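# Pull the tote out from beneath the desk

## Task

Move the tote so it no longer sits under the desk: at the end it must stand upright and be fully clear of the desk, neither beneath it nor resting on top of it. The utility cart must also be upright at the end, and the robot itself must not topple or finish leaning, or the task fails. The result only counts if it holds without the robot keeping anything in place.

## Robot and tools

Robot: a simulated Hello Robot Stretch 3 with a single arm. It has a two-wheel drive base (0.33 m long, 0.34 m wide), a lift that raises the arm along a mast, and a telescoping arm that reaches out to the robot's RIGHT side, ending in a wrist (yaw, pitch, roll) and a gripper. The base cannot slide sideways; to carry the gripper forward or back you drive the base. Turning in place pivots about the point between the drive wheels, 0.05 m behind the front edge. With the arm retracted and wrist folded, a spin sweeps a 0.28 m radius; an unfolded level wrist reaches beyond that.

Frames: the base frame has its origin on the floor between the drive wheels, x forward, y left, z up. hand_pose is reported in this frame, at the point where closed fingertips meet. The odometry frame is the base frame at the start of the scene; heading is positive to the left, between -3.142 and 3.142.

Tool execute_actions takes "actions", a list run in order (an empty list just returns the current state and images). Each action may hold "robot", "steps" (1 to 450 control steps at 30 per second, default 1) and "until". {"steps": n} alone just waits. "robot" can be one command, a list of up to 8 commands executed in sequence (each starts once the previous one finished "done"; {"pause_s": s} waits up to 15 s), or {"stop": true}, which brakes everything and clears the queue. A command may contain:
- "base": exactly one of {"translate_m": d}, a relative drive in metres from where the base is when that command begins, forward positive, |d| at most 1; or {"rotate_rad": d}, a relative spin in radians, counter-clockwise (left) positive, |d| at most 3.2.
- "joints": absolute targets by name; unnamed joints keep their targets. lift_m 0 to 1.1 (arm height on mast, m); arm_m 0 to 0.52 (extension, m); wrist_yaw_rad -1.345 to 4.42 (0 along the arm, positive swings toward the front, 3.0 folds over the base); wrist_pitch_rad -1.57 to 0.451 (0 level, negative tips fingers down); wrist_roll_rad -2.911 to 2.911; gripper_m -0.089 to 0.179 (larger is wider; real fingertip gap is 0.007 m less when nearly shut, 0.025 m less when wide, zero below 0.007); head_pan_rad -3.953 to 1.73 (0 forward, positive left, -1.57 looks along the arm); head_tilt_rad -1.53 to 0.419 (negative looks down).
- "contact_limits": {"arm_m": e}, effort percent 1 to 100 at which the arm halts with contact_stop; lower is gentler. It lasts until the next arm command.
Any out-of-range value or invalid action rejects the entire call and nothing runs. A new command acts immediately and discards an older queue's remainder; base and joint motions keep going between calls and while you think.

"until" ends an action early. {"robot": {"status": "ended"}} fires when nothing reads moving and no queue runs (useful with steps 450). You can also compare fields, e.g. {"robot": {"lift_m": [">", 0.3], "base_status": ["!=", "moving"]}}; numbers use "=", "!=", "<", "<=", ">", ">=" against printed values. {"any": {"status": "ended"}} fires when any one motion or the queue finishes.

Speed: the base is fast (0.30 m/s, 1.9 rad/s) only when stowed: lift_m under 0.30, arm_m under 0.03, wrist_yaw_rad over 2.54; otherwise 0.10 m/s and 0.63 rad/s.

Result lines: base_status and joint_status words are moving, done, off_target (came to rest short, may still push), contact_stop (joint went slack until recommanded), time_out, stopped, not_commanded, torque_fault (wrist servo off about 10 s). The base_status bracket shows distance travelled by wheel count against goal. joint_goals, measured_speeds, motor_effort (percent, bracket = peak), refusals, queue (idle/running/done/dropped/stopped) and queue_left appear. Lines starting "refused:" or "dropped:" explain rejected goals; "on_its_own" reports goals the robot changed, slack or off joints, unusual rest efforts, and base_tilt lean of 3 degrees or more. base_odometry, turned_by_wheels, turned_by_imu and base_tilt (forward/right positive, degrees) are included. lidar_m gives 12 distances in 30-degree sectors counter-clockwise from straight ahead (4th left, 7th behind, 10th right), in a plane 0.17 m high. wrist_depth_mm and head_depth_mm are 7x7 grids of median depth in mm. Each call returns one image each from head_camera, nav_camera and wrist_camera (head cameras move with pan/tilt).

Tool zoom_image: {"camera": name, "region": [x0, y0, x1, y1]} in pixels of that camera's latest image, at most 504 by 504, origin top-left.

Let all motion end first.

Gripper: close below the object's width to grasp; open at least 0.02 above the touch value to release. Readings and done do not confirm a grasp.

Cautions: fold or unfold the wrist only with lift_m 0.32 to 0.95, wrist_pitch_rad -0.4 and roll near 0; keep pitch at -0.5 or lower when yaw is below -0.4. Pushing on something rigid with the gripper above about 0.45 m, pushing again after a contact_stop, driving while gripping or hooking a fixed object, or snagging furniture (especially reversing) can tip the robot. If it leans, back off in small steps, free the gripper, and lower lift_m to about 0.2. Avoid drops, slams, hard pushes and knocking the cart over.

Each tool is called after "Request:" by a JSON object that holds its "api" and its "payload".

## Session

Request:
{"api": "execute_actions", "payload": {"actions": []}}

Scene clock: 0.00 s.
robot.base_odometry: x=+0.000 y=+0.000 heading=+0.000 (m, m, rad; robot's odometry frame)
robot.turned_by_wheels: +0.000 (rad since the last result)
robot.turned_by_imu: +0.000 (rad since the last result)
robot.base_tilt: forward=-0.9 right=+2.3 (deg)
robot.lidar_m: 2.21 2.12 2.17 1.83 1.37 1.46 1.59 1.58 1.75 1.80 1.62 2.13
robot.head_depth_mm: 1726 2585 2753 2708 2797 2789 2138 / 1704 2546 2998 3029 2986 2895 2182 / 1718 2541 2835 2851 2807 2782 2159 / 1634 2499 2775 2707 2426 2628 2129 / 1544 2485 2610 2542 2519 2532 2186 / 1529 2456 2476 2475 2448 2436 2198 / 1527 2358 2401 2391 2354 2352 2085
robot.base_status: not_commanded
robot.joint_positions: lift_m=+0.574 arm_m=+0.003 wrist_yaw_rad=+2.980 wrist_pitch_rad=-0.439 wrist_roll_rad=-0.019 gripper_m=+0.037 head_pan_rad=+0.018 head_tilt_rad=-0.009
robot.joint_goals: lift_m=+0.574 arm_m=+0.003 wrist_yaw_rad=+2.980 wrist_pitch_rad=-0.439 wrist_roll_rad=-0.019 gripper_m=+0.037 head_pan_rad=+0.018 head_tilt_rad=-0.009
robot.joint_status: lift_m=not_commanded arm_m=not_commanded wrist_yaw_rad=not_commanded wrist_pitch_rad=not_commanded wrist_roll_rad=not_commanded gripper_m=not_commanded head_pan_rad=not_commanded head_tilt_rad=not_commanded
robot.measured_speeds: translate_m=+0.000 rotate_rad=+0.000 lift_m=+0.000 arm_m=+0.000 wrist_yaw_rad=+0.000 wrist_pitch_rad=+0.000 wrist_roll_rad=+0.000 head_pan_rad=+0.000 head_tilt_rad=+0.000
robot: refusals=0 queue=idle queue_left=0
robot.motor_effort: left_wheel=+0 right_wheel=+0 lift_m=+34 arm_m=+0 wrist_yaw_rad=+0 wrist_pitch_rad=+6 wrist_roll_rad=-1 gripper_m=+0 head_pan_rad=+0 head_tilt_rad=+2 (%)
robot.hand_pose: x=+0.0143 y=+0.0710 z=+0.5816 quat_wxyz=(+0.208, +0.693, +0.100, +0.682) (m; robot's base frame)
robot.wrist_depth_mm: - - - - - - - / - - - - - - - / - - - - - - - / - - - - - - - / - 976 - 978 - 956 994 / 831 820 - 823 800 843 838 / 724 720 - 727 719 724 719
pictures: head_camera (sideways: a quarter turn clockwise sets it upright), nav_camera (sideways: a quarter turn counterclockwise sets it upright), wrist_camera
Images, in order (width x height): head_camera 896x504, nav_camera 672x504, wrist_camera 644x364.

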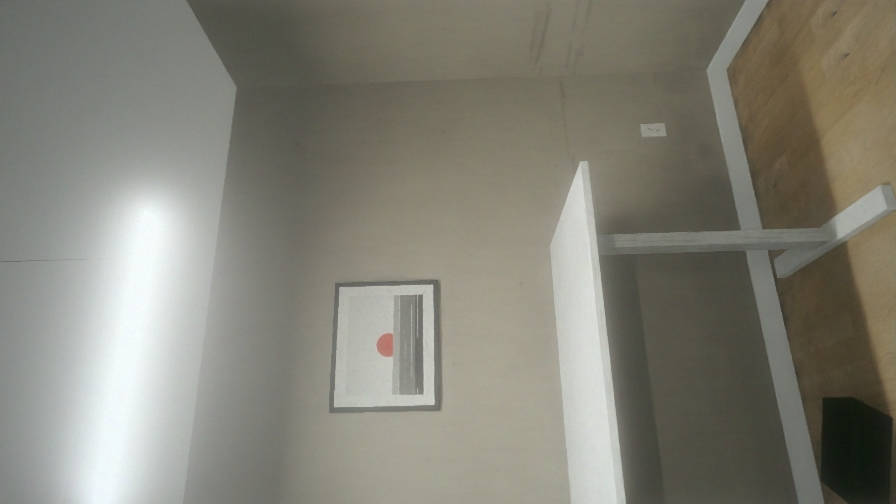

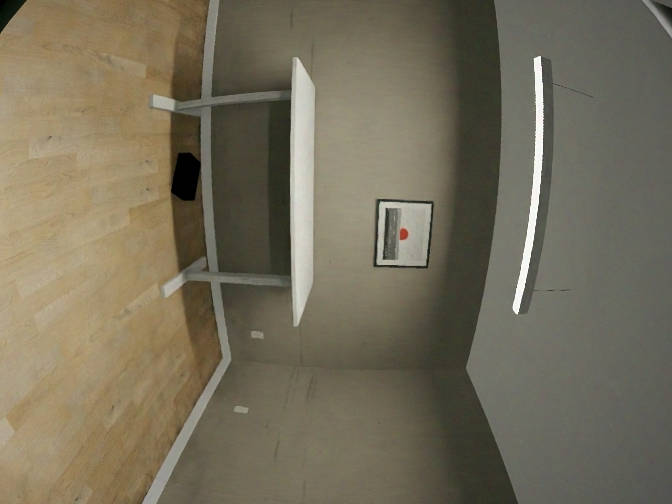

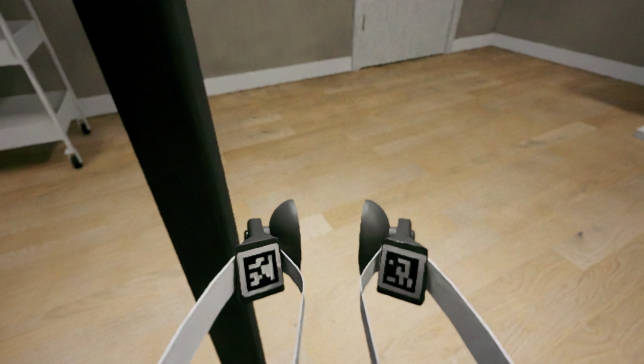

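Request:
{"api": "execute_actions", "payload": {"actions": [{"robot": {"joints": {"lift_m": 0.285, "wrist_pitch_rad": -0.4, "wrist_roll_rad": 0.0, "head_pan_rad": 0.4, "head_tilt_rad": -0.55}}, "steps": 200, "until": {"robot": {"status": "ended"}}}]}}

Scene clock: 32.63 s.
robot.base_odometry: x=+0.000 y=+0.000 heading=+0.000 (m, m, rad; robot's odometry frame)
robot.turned_by_wheels: +0.000 (rad since the last result)
robot.turned_by_imu: +0.002 (rad since the last result)
robot.base_tilt: forward=-0.9 right=+2.3 (deg)
robot.lidar_m: 2.21 2.12 2.18 1.84 1.37 1.47 1.59 1.58 1.76 1.80 1.62 2.14
robot.head_depth_mm: 2141 2287 2502 2508 1911 1512 1246 / 2120 2285 2593 2637 1951 1512 1251 / 2132 2281 2583 2647 1926 1521 1252 / 2136 2285 2568 2611 1927 1517 1252 / 2139 2241 2567 2654 1951 1518 1242 / 2123 2258 2542 2536 1951 1530 1252 / 2115 2318 2559 2689 1946 1521 1249
robot.base_status: not_commanded
robot.joint_positions: lift_m=+0.285 arm_m=+0.003 wrist_yaw_rad=+2.980 wrist_pitch_rad=-0.422 wrist_roll_rad=-0.005 gripper_m=+0.037 head_pan_rad=+0.393 head_tilt_rad=-0.543
robot.joint_goals: lift_m=+0.285 arm_m=+0.003 wrist_yaw_rad=+2.980 wrist_pitch_rad=-0.400 wrist_roll_rad=+0.000 gripper_m=+0.037 head_pan_rad=+0.400 head_tilt_rad=-0.550
robot.joint_status: lift_m=done arm_m=not_commanded wrist_yaw_rad=not_commanded wrist_pitch_rad=done wrist_roll_rad=done gripper_m=not_commanded head_pan_rad=done head_tilt_rad=done
robot.measured_speeds: translate_m=+0.000 rotate_rad=+0.000 lift_m=+0.000 arm_m=+0.000 wrist_yaw_rad=+0.000 wrist_pitch_rad=+0.000 wrist_roll_rad=+0.000 head_pan_rad=+0.000 head_tilt_rad=+0.000
robot: refusals=0 queue=done queue_left=0
robot.motor_effort: left_wheel=+0(0) right_wheel=+0(0) lift_m=+31(34) arm_m=+0(0) wrist_yaw_rad=+1(0) wrist_pitch_rad=+10(8) wrist_roll_rad=+2(1) gripper_m=-1(0) head_pan_rad=+2(19) head_tilt_rad=-3(31) (%)
robot.hand_pose: x=+0.0147 y=+0.0732 z=+0.2969 quat_wxyz=(+0.203, +0.699, +0.093, +0.679) (m; robot's base frame)
robot.wrist_depth_mm: - - - - - - - / - - - - - - - / 961 928 930 916 902 917 895 / 737 725 730 716 714 702 698 / 601 592 - 592 597 583 575 / 502 519 - - 481 496 489 / 447 - - - 428 428 424
pictures: head_camera (sideways: a quarter turn clockwise sets it upright), nav_camera (sideways: a quarter turn counterclockwise sets it upright), wrist_camera
Images, in order (width x height): head_camera 896x504, nav_camera 672x504, wrist_camera 644x364.

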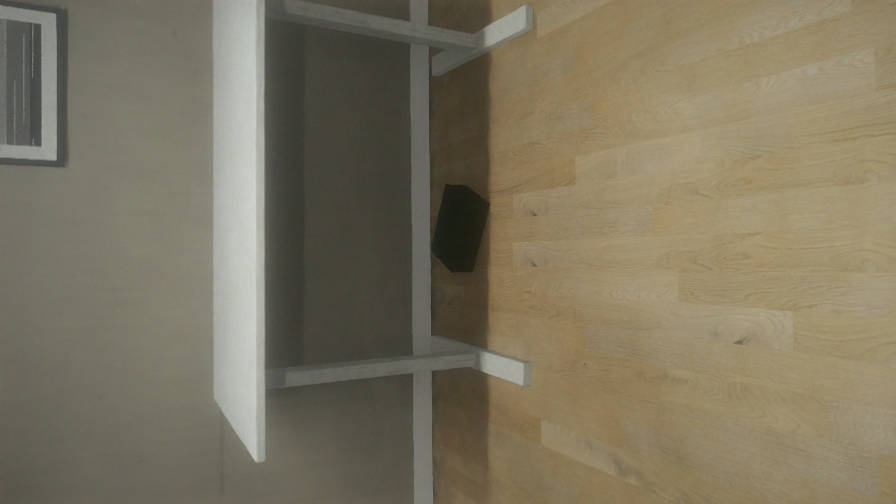

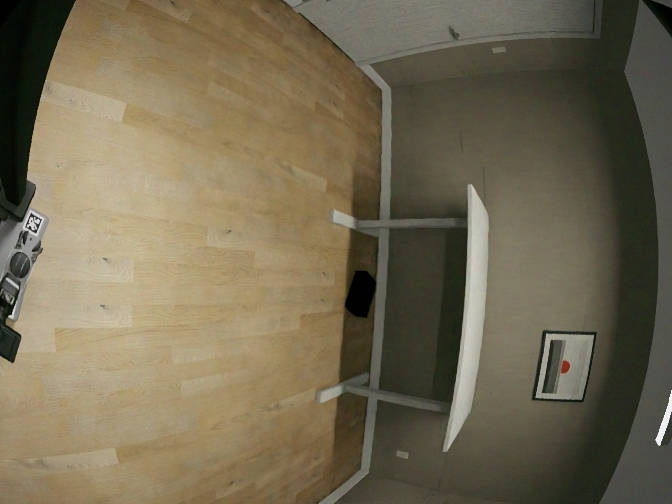

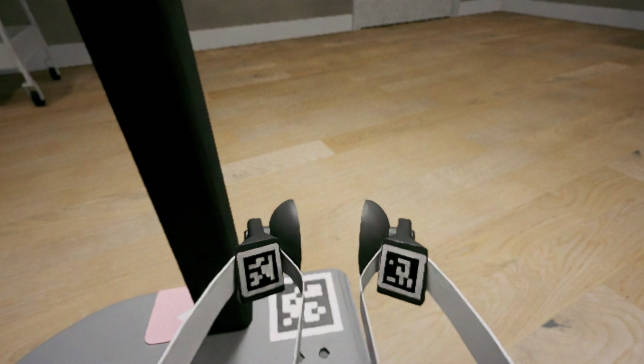

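Request:
{"api": "zoom_image", "payload": {"camera": "head_camera", "region": [400, 160, 540, 300]}}

Request:
{"api": "zoom_image", "payload": {"camera": "head_camera", "region": [200, 300, 560, 480]}}

Request:
{"api": "zoom_image", "payload": {"camera": "head_camera", "region": [200, 0, 560, 180]}}

Region (400, 160, 540, 300) of head_camera's 896x504 image, scaled by 3.600, with more detail than that image has.

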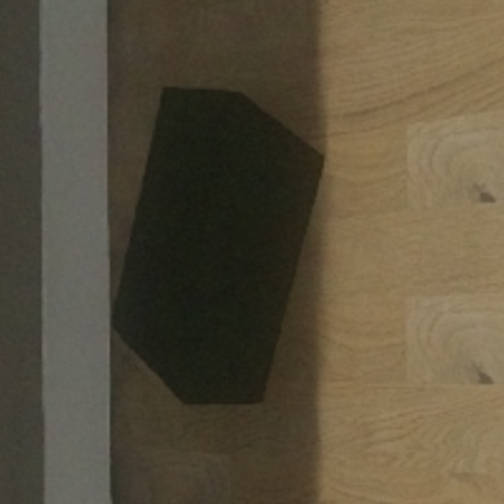

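Region (200, 300, 560, 480) of head_camera's 896x504 image, scaled by 1.400, with more detail than that image has.

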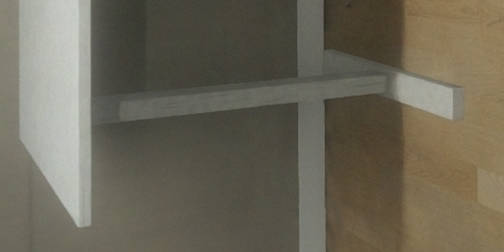

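Region (200, 0, 560, 180) of head_camera's 896x504 image, scaled by 1.400, with more detail than that image has.

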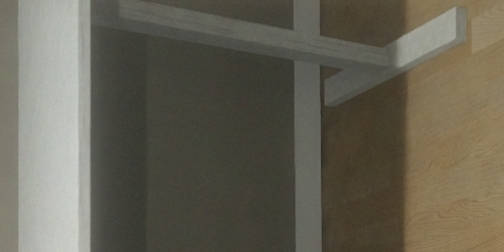

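Request:
{"api": "execute_actions", "payload": {"actions": [{"robot": {"base": {"rotate_rad": 0.478}, "joints": {"lift_m": 0.292}}, "steps": 100, "until": {"robot": {"base_status": ["!=", "moving"]}}}, {"robot": {"base": {"translate_m": 1.0}, "joints": {"head_pan_rad": -1.45, "head_tilt_rad": -1.0}}, "steps": 200, "until": {"robot": {"translate_m": [">=", 0.6]}}}, {"robot": {"base": {"translate_m": 0.975}}, "steps": 250, "until": {"robot": {"translate_m": [">=", 0.955]}}}, {"robot": {"joints": {"lift_m": 0.34}}, "steps": 100, "until": {"robot": {"base_status": ["!=", "moving"]}}}, {"robot": {"base": {"rotate_rad": 0.925}}, "steps": 100, "until": {"robot": {"lift_m": [">", 0.325]}}}, {"robot": {"joints": {"wrist_yaw_rad": 0.04, "arm_m": 0.4}}, "steps": 200, "until": {"robot": {"wrist_yaw_rad": ["<", 1.4]}}}, {"robot": {"joints": {"wrist_pitch_rad": -1.1, "lift_m": 0.28, "gripper_m": 0.07}}, "steps": 250, "until": {"robot": {"status": "ended"}}}]}}

Scene clock: 140.60 s.
robot.base_odometry: x=+1.401 y=+0.726 heading=+1.403 (m, m, rad; robot's odometry frame)
robot.turned_by_wheels: +1.403 (rad since the last result)
robot.turned_by_imu: +1.411 (rad since the last result)
robot.base_tilt: forward=-0.9 right=+2.3 (deg)
robot.lidar_m: 1.45 1.58 1.67 2.19 3.14 2.90 2.21 2.14 1.15 1.02 0.55 0.56
robot.head_depth_mm: 737 575 472 419 1379 1208 1087 / 729 571 471 402 1366 1210 1110 / 730 570 469 400 1334 1207 - / 723 568 468 399 1299 1206 - / 721 568 467 398 367 1205 1075 / 719 566 466 396 353 1199 1072 / 717 563 466 395 345 1174 1069
robot.base_status: done (rotate_rad +0.9250 of +0.9250)
robot.joint_positions: lift_m=+0.280 arm_m=+0.400 wrist_yaw_rad=+0.040 wrist_pitch_rad=-1.101 wrist_roll_rad=-0.003 gripper_m=+0.070 head_pan_rad=-1.443 head_tilt_rad=-0.988
robot.joint_goals: lift_m=+0.280 arm_m=+0.400 wrist_yaw_rad=+0.040 wrist_pitch_rad=-1.100 wrist_roll_rad=+0.000 gripper_m=+0.070 head_pan_rad=-1.450 head_tilt_rad=-1.000
robot.joint_status: lift_m=done arm_m=done wrist_yaw_rad=done wrist_pitch_rad=done wrist_roll_rad=done gripper_m=done head_pan_rad=done head_tilt_rad=done
robot.measured_speeds: translate_m=+0.000 rotate_rad=+0.000 lift_m=+0.000 arm_m=+0.000 wrist_yaw_rad=+0.000 wrist_pitch_rad=+0.000 wrist_roll_rad=+0.000 head_pan_rad=+0.000 head_tilt_rad=+0.000
robot: refusals=0 queue=done queue_left=0
robot.motor_effort: left_wheel=+0(8) right_wheel=+1(9) lift_m=+31(40) arm_m=+3(1) wrist_yaw_rad=+0(3) wrist_pitch_rad=+1(10) wrist_roll_rad=+1(2) gripper_m=+0(79) head_pan_rad=-3(31) head_tilt_rad=-6(30) (%)
robot.hand_pose: x=-0.0178 y=-0.6391 z=+0.1794 quat_wxyz=(+0.611, +0.383, -0.594, -0.357) (m; robot's base frame)
robot.wrist_depth_mm: 416 421 418 417 415 415 411 / 400 389 351 352 350 389 392 / 381 352 380 377 374 374 374 / 366 322 361 358 359 354 359 / 347 299 349 342 343 311 343 / 335 334 327 329 331 333 329 / 322 321 320 319 319 318 318
pictures: head_camera (sideways: a quarter turn clockwise sets it upright), nav_camera (sideways: a quarter turn counterclockwise sets it upright), wrist_camera
Images, in order (width x height): head_camera 896x504, nav_camera 672x504, wrist_camera 644x364.

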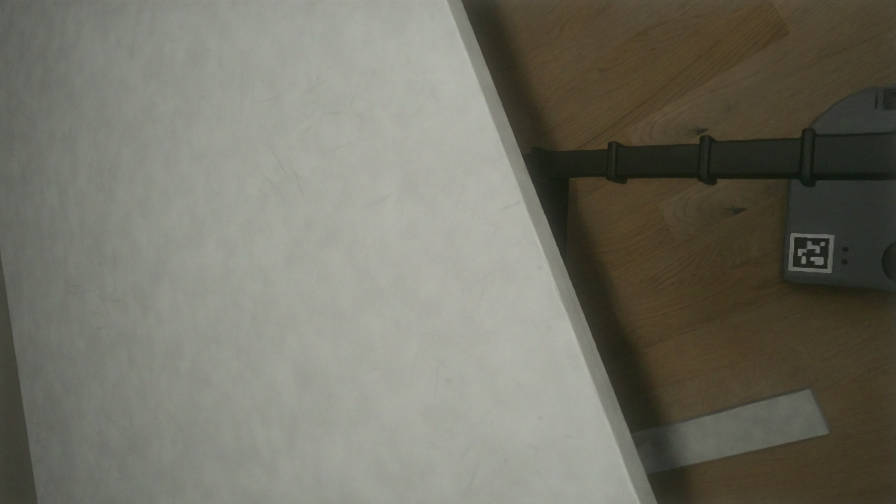

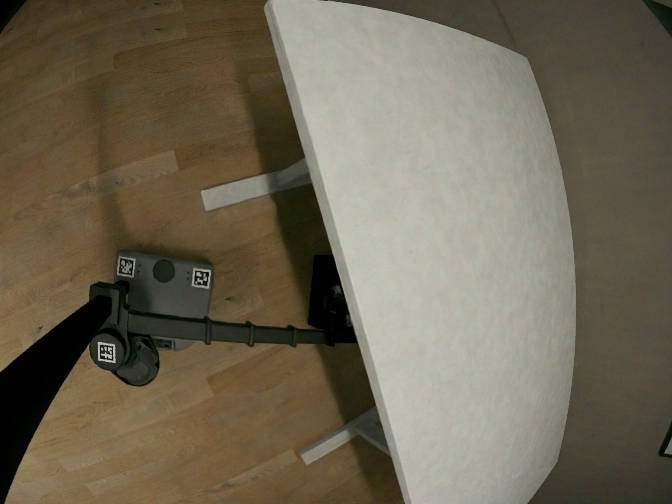

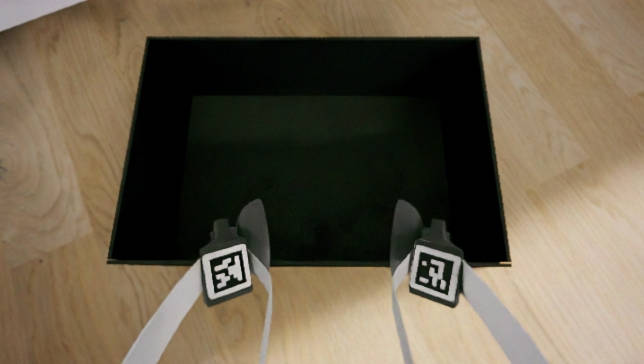

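Request:
{"api": "execute_actions", "payload": {"actions": [{"robot": {"joints": {"arm_m": 0.465, "lift_m": 0.245}}, "steps": 100, "until": {"robot": {"arm_m": [">", 0.445]}}}, {"robot": {"joints": {"lift_m": 0.172, "wrist_pitch_rad": -1.25, "head_pan_rad": -0.8, "head_tilt_rad": -1.2}}, "steps": 150, "until": {"robot": {"status": "ended"}}}]}}

Scene clock: 181.03 s.
robot.base_odometry: x=+1.401 y=+0.726 heading=+1.403 (m, m, rad; robot's odometry frame)
robot.turned_by_wheels: +0.000 (rad since the last result)
robot.turned_by_imu: +0.001 (rad since the last result)
robot.base_tilt: forward=-1.0 right=+2.3 (deg)
robot.lidar_m: 1.45 1.58 1.67 2.18 3.14 2.89 2.21 2.14 1.15 1.02 0.55 0.56
robot.head_depth_mm: 492 433 387 355 1272 1184 1088 / 488 432 386 360 1287 1164 1084 / 486 430 384 362 1278 1205 - / 485 427 383 1308 1273 1194 - / 482 425 382 1310 1254 1173 1065 / 480 424 380 1341 1261 1161 1080 / 477 423 379 1356 1257 1156 1074
robot.base_status: done (rotate_rad +0.9250 of +0.9250)
robot.joint_positions: lift_m=+0.172 arm_m=+0.465 wrist_yaw_rad=+0.040 wrist_pitch_rad=-1.248 wrist_roll_rad=-0.003 gripper_m=+0.070 head_pan_rad=-0.807 head_tilt_rad=-1.185
robot.joint_goals: lift_m=+0.172 arm_m=+0.465 wrist_yaw_rad=+0.040 wrist_pitch_rad=-1.250 wrist_roll_rad=+0.000 gripper_m=+0.070 head_pan_rad=-0.800 head_tilt_rad=-1.200
robot.joint_status: lift_m=done arm_m=done wrist_yaw_rad=done wrist_pitch_rad=done wrist_roll_rad=done gripper_m=done head_pan_rad=done head_tilt_rad=done
robot.measured_speeds: translate_m=+0.000 rotate_rad=+0.000 lift_m=+0.000 arm_m=+0.000 wrist_yaw_rad=+0.000 wrist_pitch_rad=+0.000 wrist_roll_rad=+0.000 head_pan_rad=+0.000 head_tilt_rad=+0.000
robot: refusals=0 queue=done queue_left=0
robot.motor_effort: left_wheel=-1(0) right_wheel=+1(1) lift_m=+31(31) arm_m=+2(3) wrist_yaw_rad=-1(1) wrist_pitch_rad=+0(1) wrist_roll_rad=+1(1) gripper_m=+0(0) head_pan_rad=+2(24) head_tilt_rad=-8(24) (%)
robot.hand_pose: x=-0.0193 y=-0.6681 z=+0.0602 quat_wxyz=(+0.583, +0.425, -0.564, -0.401) (m; robot's base frame)
robot.wrist_depth_mm: 199 242 241 240 240 222 159 / 199 238 239 238 237 235 159 / 200 234 232 234 232 230 158 / 199 229 229 227 228 225 158 / 199 224 225 224 225 221 158 / 190 221 179 219 206 208 158 / 144 144 144 145 146 147 135
pictures: head_camera (sideways: a quarter turn clockwise sets it upright), nav_camera (sideways: a quarter turn counterclockwise sets it upright), wrist_camera
Images, in order (width x height): head_camera 896x504, nav_camera 672x504, wrist_camera 644x364.

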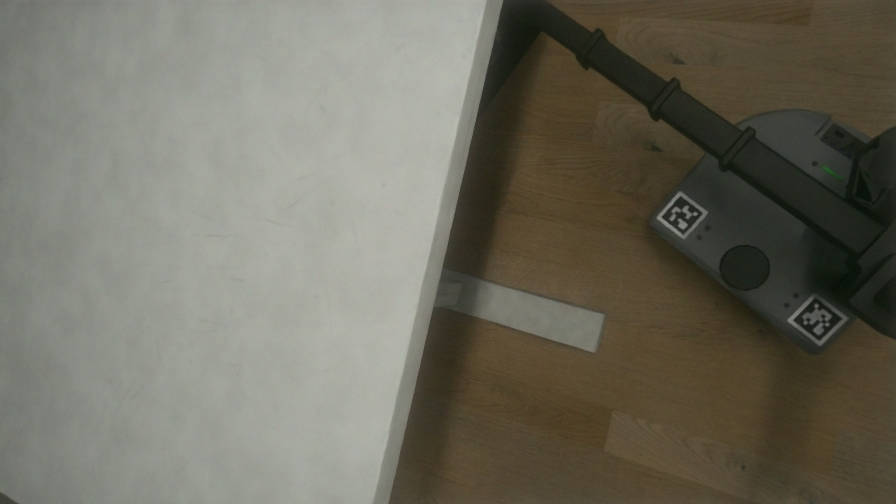

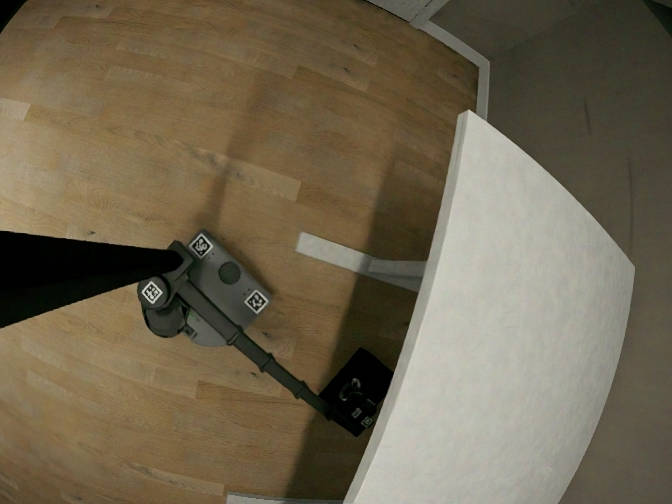

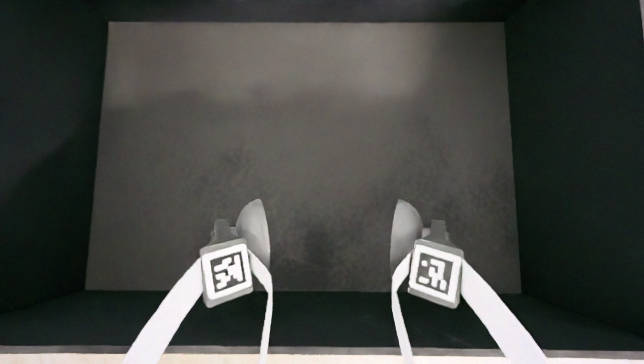

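Request:
{"api": "execute_actions", "payload": {"actions": [{"robot": {"joints": {"arm_m": 0.15}}, "steps": 150, "until": {"robot": {"arm_m": ["<", 0.3]}}}, {"robot": {"base": {"rotate_rad": -0.75}}, "steps": 60, "until": {"robot": {"rotate_rad": ["<", -0.1]}}}, {"robot": {"joints": {"wrist_yaw_rad": 0.4}}, "steps": 60, "until": {"robot": {"rotate_rad": ["<", -0.45]}}}, {"robot": {"joints": {"wrist_yaw_rad": 0.79}}, "steps": 90, "until": {"robot": {"base_status": ["!=", "moving"]}}}, {"robot": {"base": {"translate_m": -0.33}}, "steps": 250, "until": {"robot": {"status": "ended"}}}]}}

Scene clock: 195.97 s.
robot.base_odometry: x=+1.138 y=+0.525 heading=+0.653 (m, m, rad; robot's odometry frame)
robot.turned_by_wheels: -0.750 (rad since the last result)
robot.turned_by_imu: -0.744 (rad since the last result)
robot.base_tilt: forward=-0.9 right=+2.3 (deg)
robot.lidar_m: 0.88 1.57 1.67 1.71 2.06 2.82 2.83 2.17 2.04 2.05 1.24 1.30
robot.head_depth_mm: 1870 1744 1530 1402 1284 1183 1090 / 1683 1599 1546 1392 1297 1170 1081 / 1644 1700 1532 1396 1267 1196 - / 1530 1698 1529 1398 1264 1196 - / 511 1662 1527 1379 1271 1173 1062 / 497 1594 1527 1384 1261 1167 1080 / 482 1483 1509 1382 1259 1161 1073
robot.base_status: done (translate_m -0.3300 of -0.3300)
robot.joint_positions: lift_m=+0.172 arm_m=+0.150 wrist_yaw_rad=+0.790 wrist_pitch_rad=-1.244 wrist_roll_rad=+0.000 gripper_m=+0.070 head_pan_rad=-0.807 head_tilt_rad=-1.186
robot.joint_goals: lift_m=+0.172 arm_m=+0.150 wrist_yaw_rad=+0.790 wrist_pitch_rad=-1.250 wrist_roll_rad=+0.000 gripper_m=+0.070 head_pan_rad=-0.800 head_tilt_rad=-1.200
robot.joint_status: lift_m=done arm_m=done wrist_yaw_rad=done wrist_pitch_rad=done wrist_roll_rad=done gripper_m=done head_pan_rad=done head_tilt_rad=done
robot.measured_speeds: translate_m=+0.000 rotate_rad=+0.000 lift_m=+0.000 arm_m=+0.000 wrist_yaw_rad=+0.000 wrist_pitch_rad=+0.000 wrist_roll_rad=+0.000 head_pan_rad=+0.000 head_tilt_rad=+0.000
robot: refusals=0 queue=done queue_left=0
robot.motor_effort: left_wheel=+2(9) right_wheel=-4(13) lift_m=+31(31) arm_m=-2(1) wrist_yaw_rad=+0(1) wrist_pitch_rad=-2(3) wrist_roll_rad=-1(1) gripper_m=+1(2) head_pan_rad=+2(2) head_tilt_rad=-7(7) (%)
robot.hand_pose: x=+0.0207 y=-0.3373 z=+0.0604 quat_wxyz=(+0.689, +0.601, -0.372, -0.159) (m; robot's base frame)
robot.wrist_depth_mm: 246 247 246 243 239 243 246 / 242 240 240 240 237 239 240 / 236 236 235 235 232 234 234 / 231 230 230 230 227 231 230 / 227 226 226 226 223 226 226 / 163 160 147 193 182 221 222 / 221 221 220 217 146 216 218
pictures: head_camera (sideways: a quarter turn clockwise sets it upright), nav_camera (sideways: a quarter turn counterclockwise sets it upright), wrist_camera
Images, in order (width x height): head_camera 896x504, nav_camera 672x504, wrist_camera 644x364.

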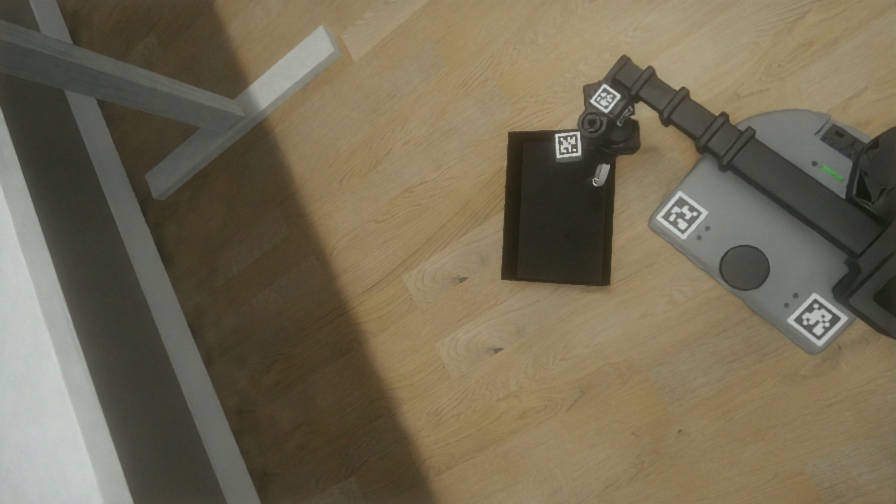

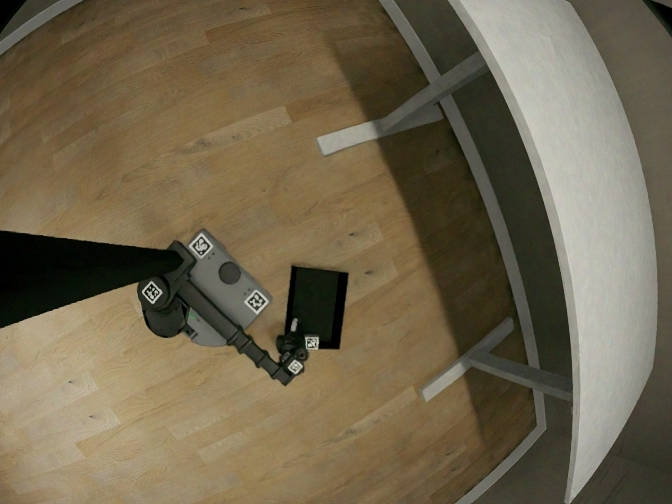

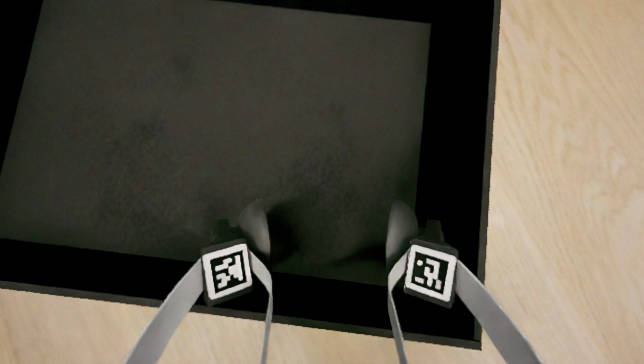

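Request:
{"api": "execute_actions", "payload": {"actions": [{"robot": [{"base": {"translate_m": -0.06}}, {"joints": {"lift_m": 0.265, "gripper_m": 0.03, "wrist_pitch_rad": -1.1}}], "steps": 300, "until": {"robot": {"status": "ended"}}}]}}

Scene clock: 210.10 s.
robot.base_odometry: x=+1.091 y=+0.489 heading=+0.653 (m, m, rad; robot's odometry frame)
robot.turned_by_wheels: +0.000 (rad since the last result)
robot.turned_by_imu: +0.001 (rad since the last result)
robot.base_tilt: forward=-0.9 right=+2.3 (deg)
robot.lidar_m: 0.94 1.64 1.69 1.73 2.07 2.76 2.78 2.13 2.02 2.03 1.26 1.35
robot.head_depth_mm: 1898 1741 1557 1404 1296 1184 1097 / 1323 1622 1552 1402 1300 1177 1083 / 1711 1688 1543 1400 1279 1207 - / 1599 1711 1538 1386 1259 1197 - / 1489 1678 1526 1383 1269 1170 1070 / 1394 1611 1528 1385 1265 1166 1077 / 508 1567 1522 1370 1256 1153 1070
robot.base_status: done (translate_m -0.0600 of -0.0600)
robot.joint_positions: lift_m=+0.265 arm_m=+0.150 wrist_yaw_rad=+0.790 wrist_pitch_rad=-1.111 wrist_roll_rad=+0.000 gripper_m=+0.030 head_pan_rad=-0.807 head_tilt_rad=-1.186
robot.joint_goals: lift_m=+0.265 arm_m=+0.150 wrist_yaw_rad=+0.790 wrist_pitch_rad=-1.100 wrist_roll_rad=+0.000 gripper_m=+0.030 head_pan_rad=-0.800 head_tilt_rad=-1.200
robot.joint_status: lift_m=done arm_m=done wrist_yaw_rad=done wrist_pitch_rad=done wrist_roll_rad=done gripper_m=done head_pan_rad=done head_tilt_rad=done
robot.measured_speeds: translate_m=+0.000 rotate_rad=+0.000 lift_m=+0.000 arm_m=+0.000 wrist_yaw_rad=+0.000 wrist_pitch_rad=+0.000 wrist_roll_rad=+0.000 head_pan_rad=+0.000 head_tilt_rad=+0.000
robot: refusals=0 queue=done queue_left=0
robot.motor_effort: left_wheel=+2(4) right_wheel=-2(10) lift_m=+38(39) arm_m=-2(2) wrist_yaw_rad=+1(0) wrist_pitch_rad=+6(5) wrist_roll_rad=+0(0) gripper_m=+0(78) head_pan_rad=+2(1) head_tilt_rad=-6(6) (%)
robot.hand_pose: x=+0.0439 y=-0.3602 z=+0.1633 quat_wxyz=(+0.698, +0.575, -0.411, -0.113) (m; robot's base frame)
robot.wrist_depth_mm: 397 401 397 398 395 392 392 / 374 306 304 297 377 376 372 / 286 352 355 352 346 355 355 / 277 342 343 343 341 341 340 / 282 329 330 328 332 329 327 / 272 318 318 312 310 317 317 / 310 307 301 298 299 303 303
pictures: head_camera (sideways: a quarter turn clockwise sets it upright), nav_camera (sideways: a quarter turn counterclockwise sets it upright), wrist_camera
Images, in order (width x height): head_camera 896x504, nav_camera 672x504, wrist_camera 644x364.

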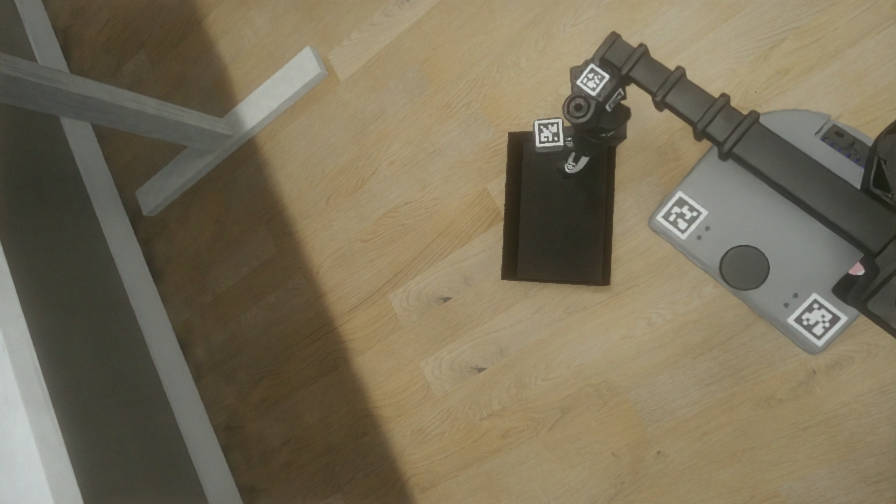

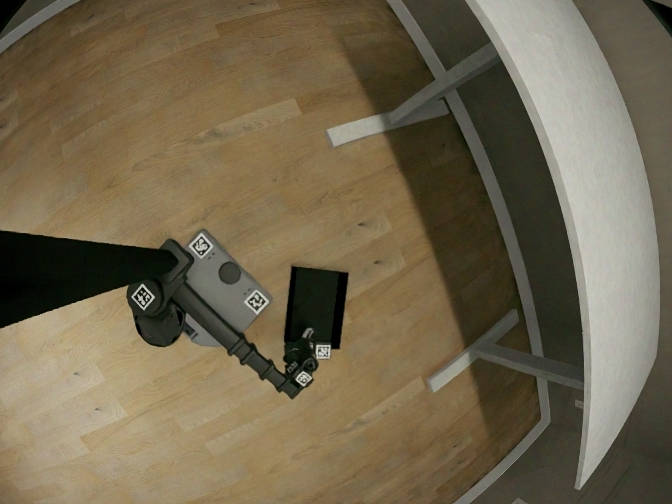

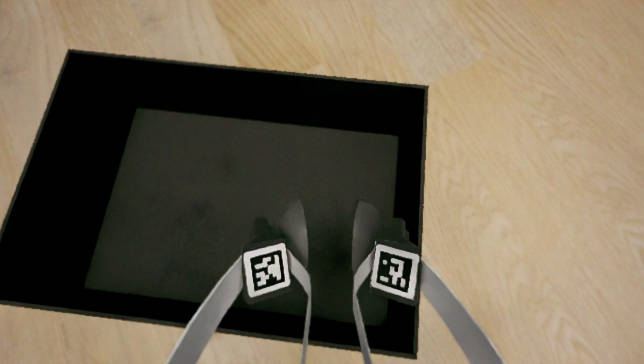

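The tote is upright, about 0.14 m clear of the desk edge, and the gripper is lifted out of it.

Request:
{"api": "finished_scene", "payload": {"scene": 2}}

The scene is finished: the task was done.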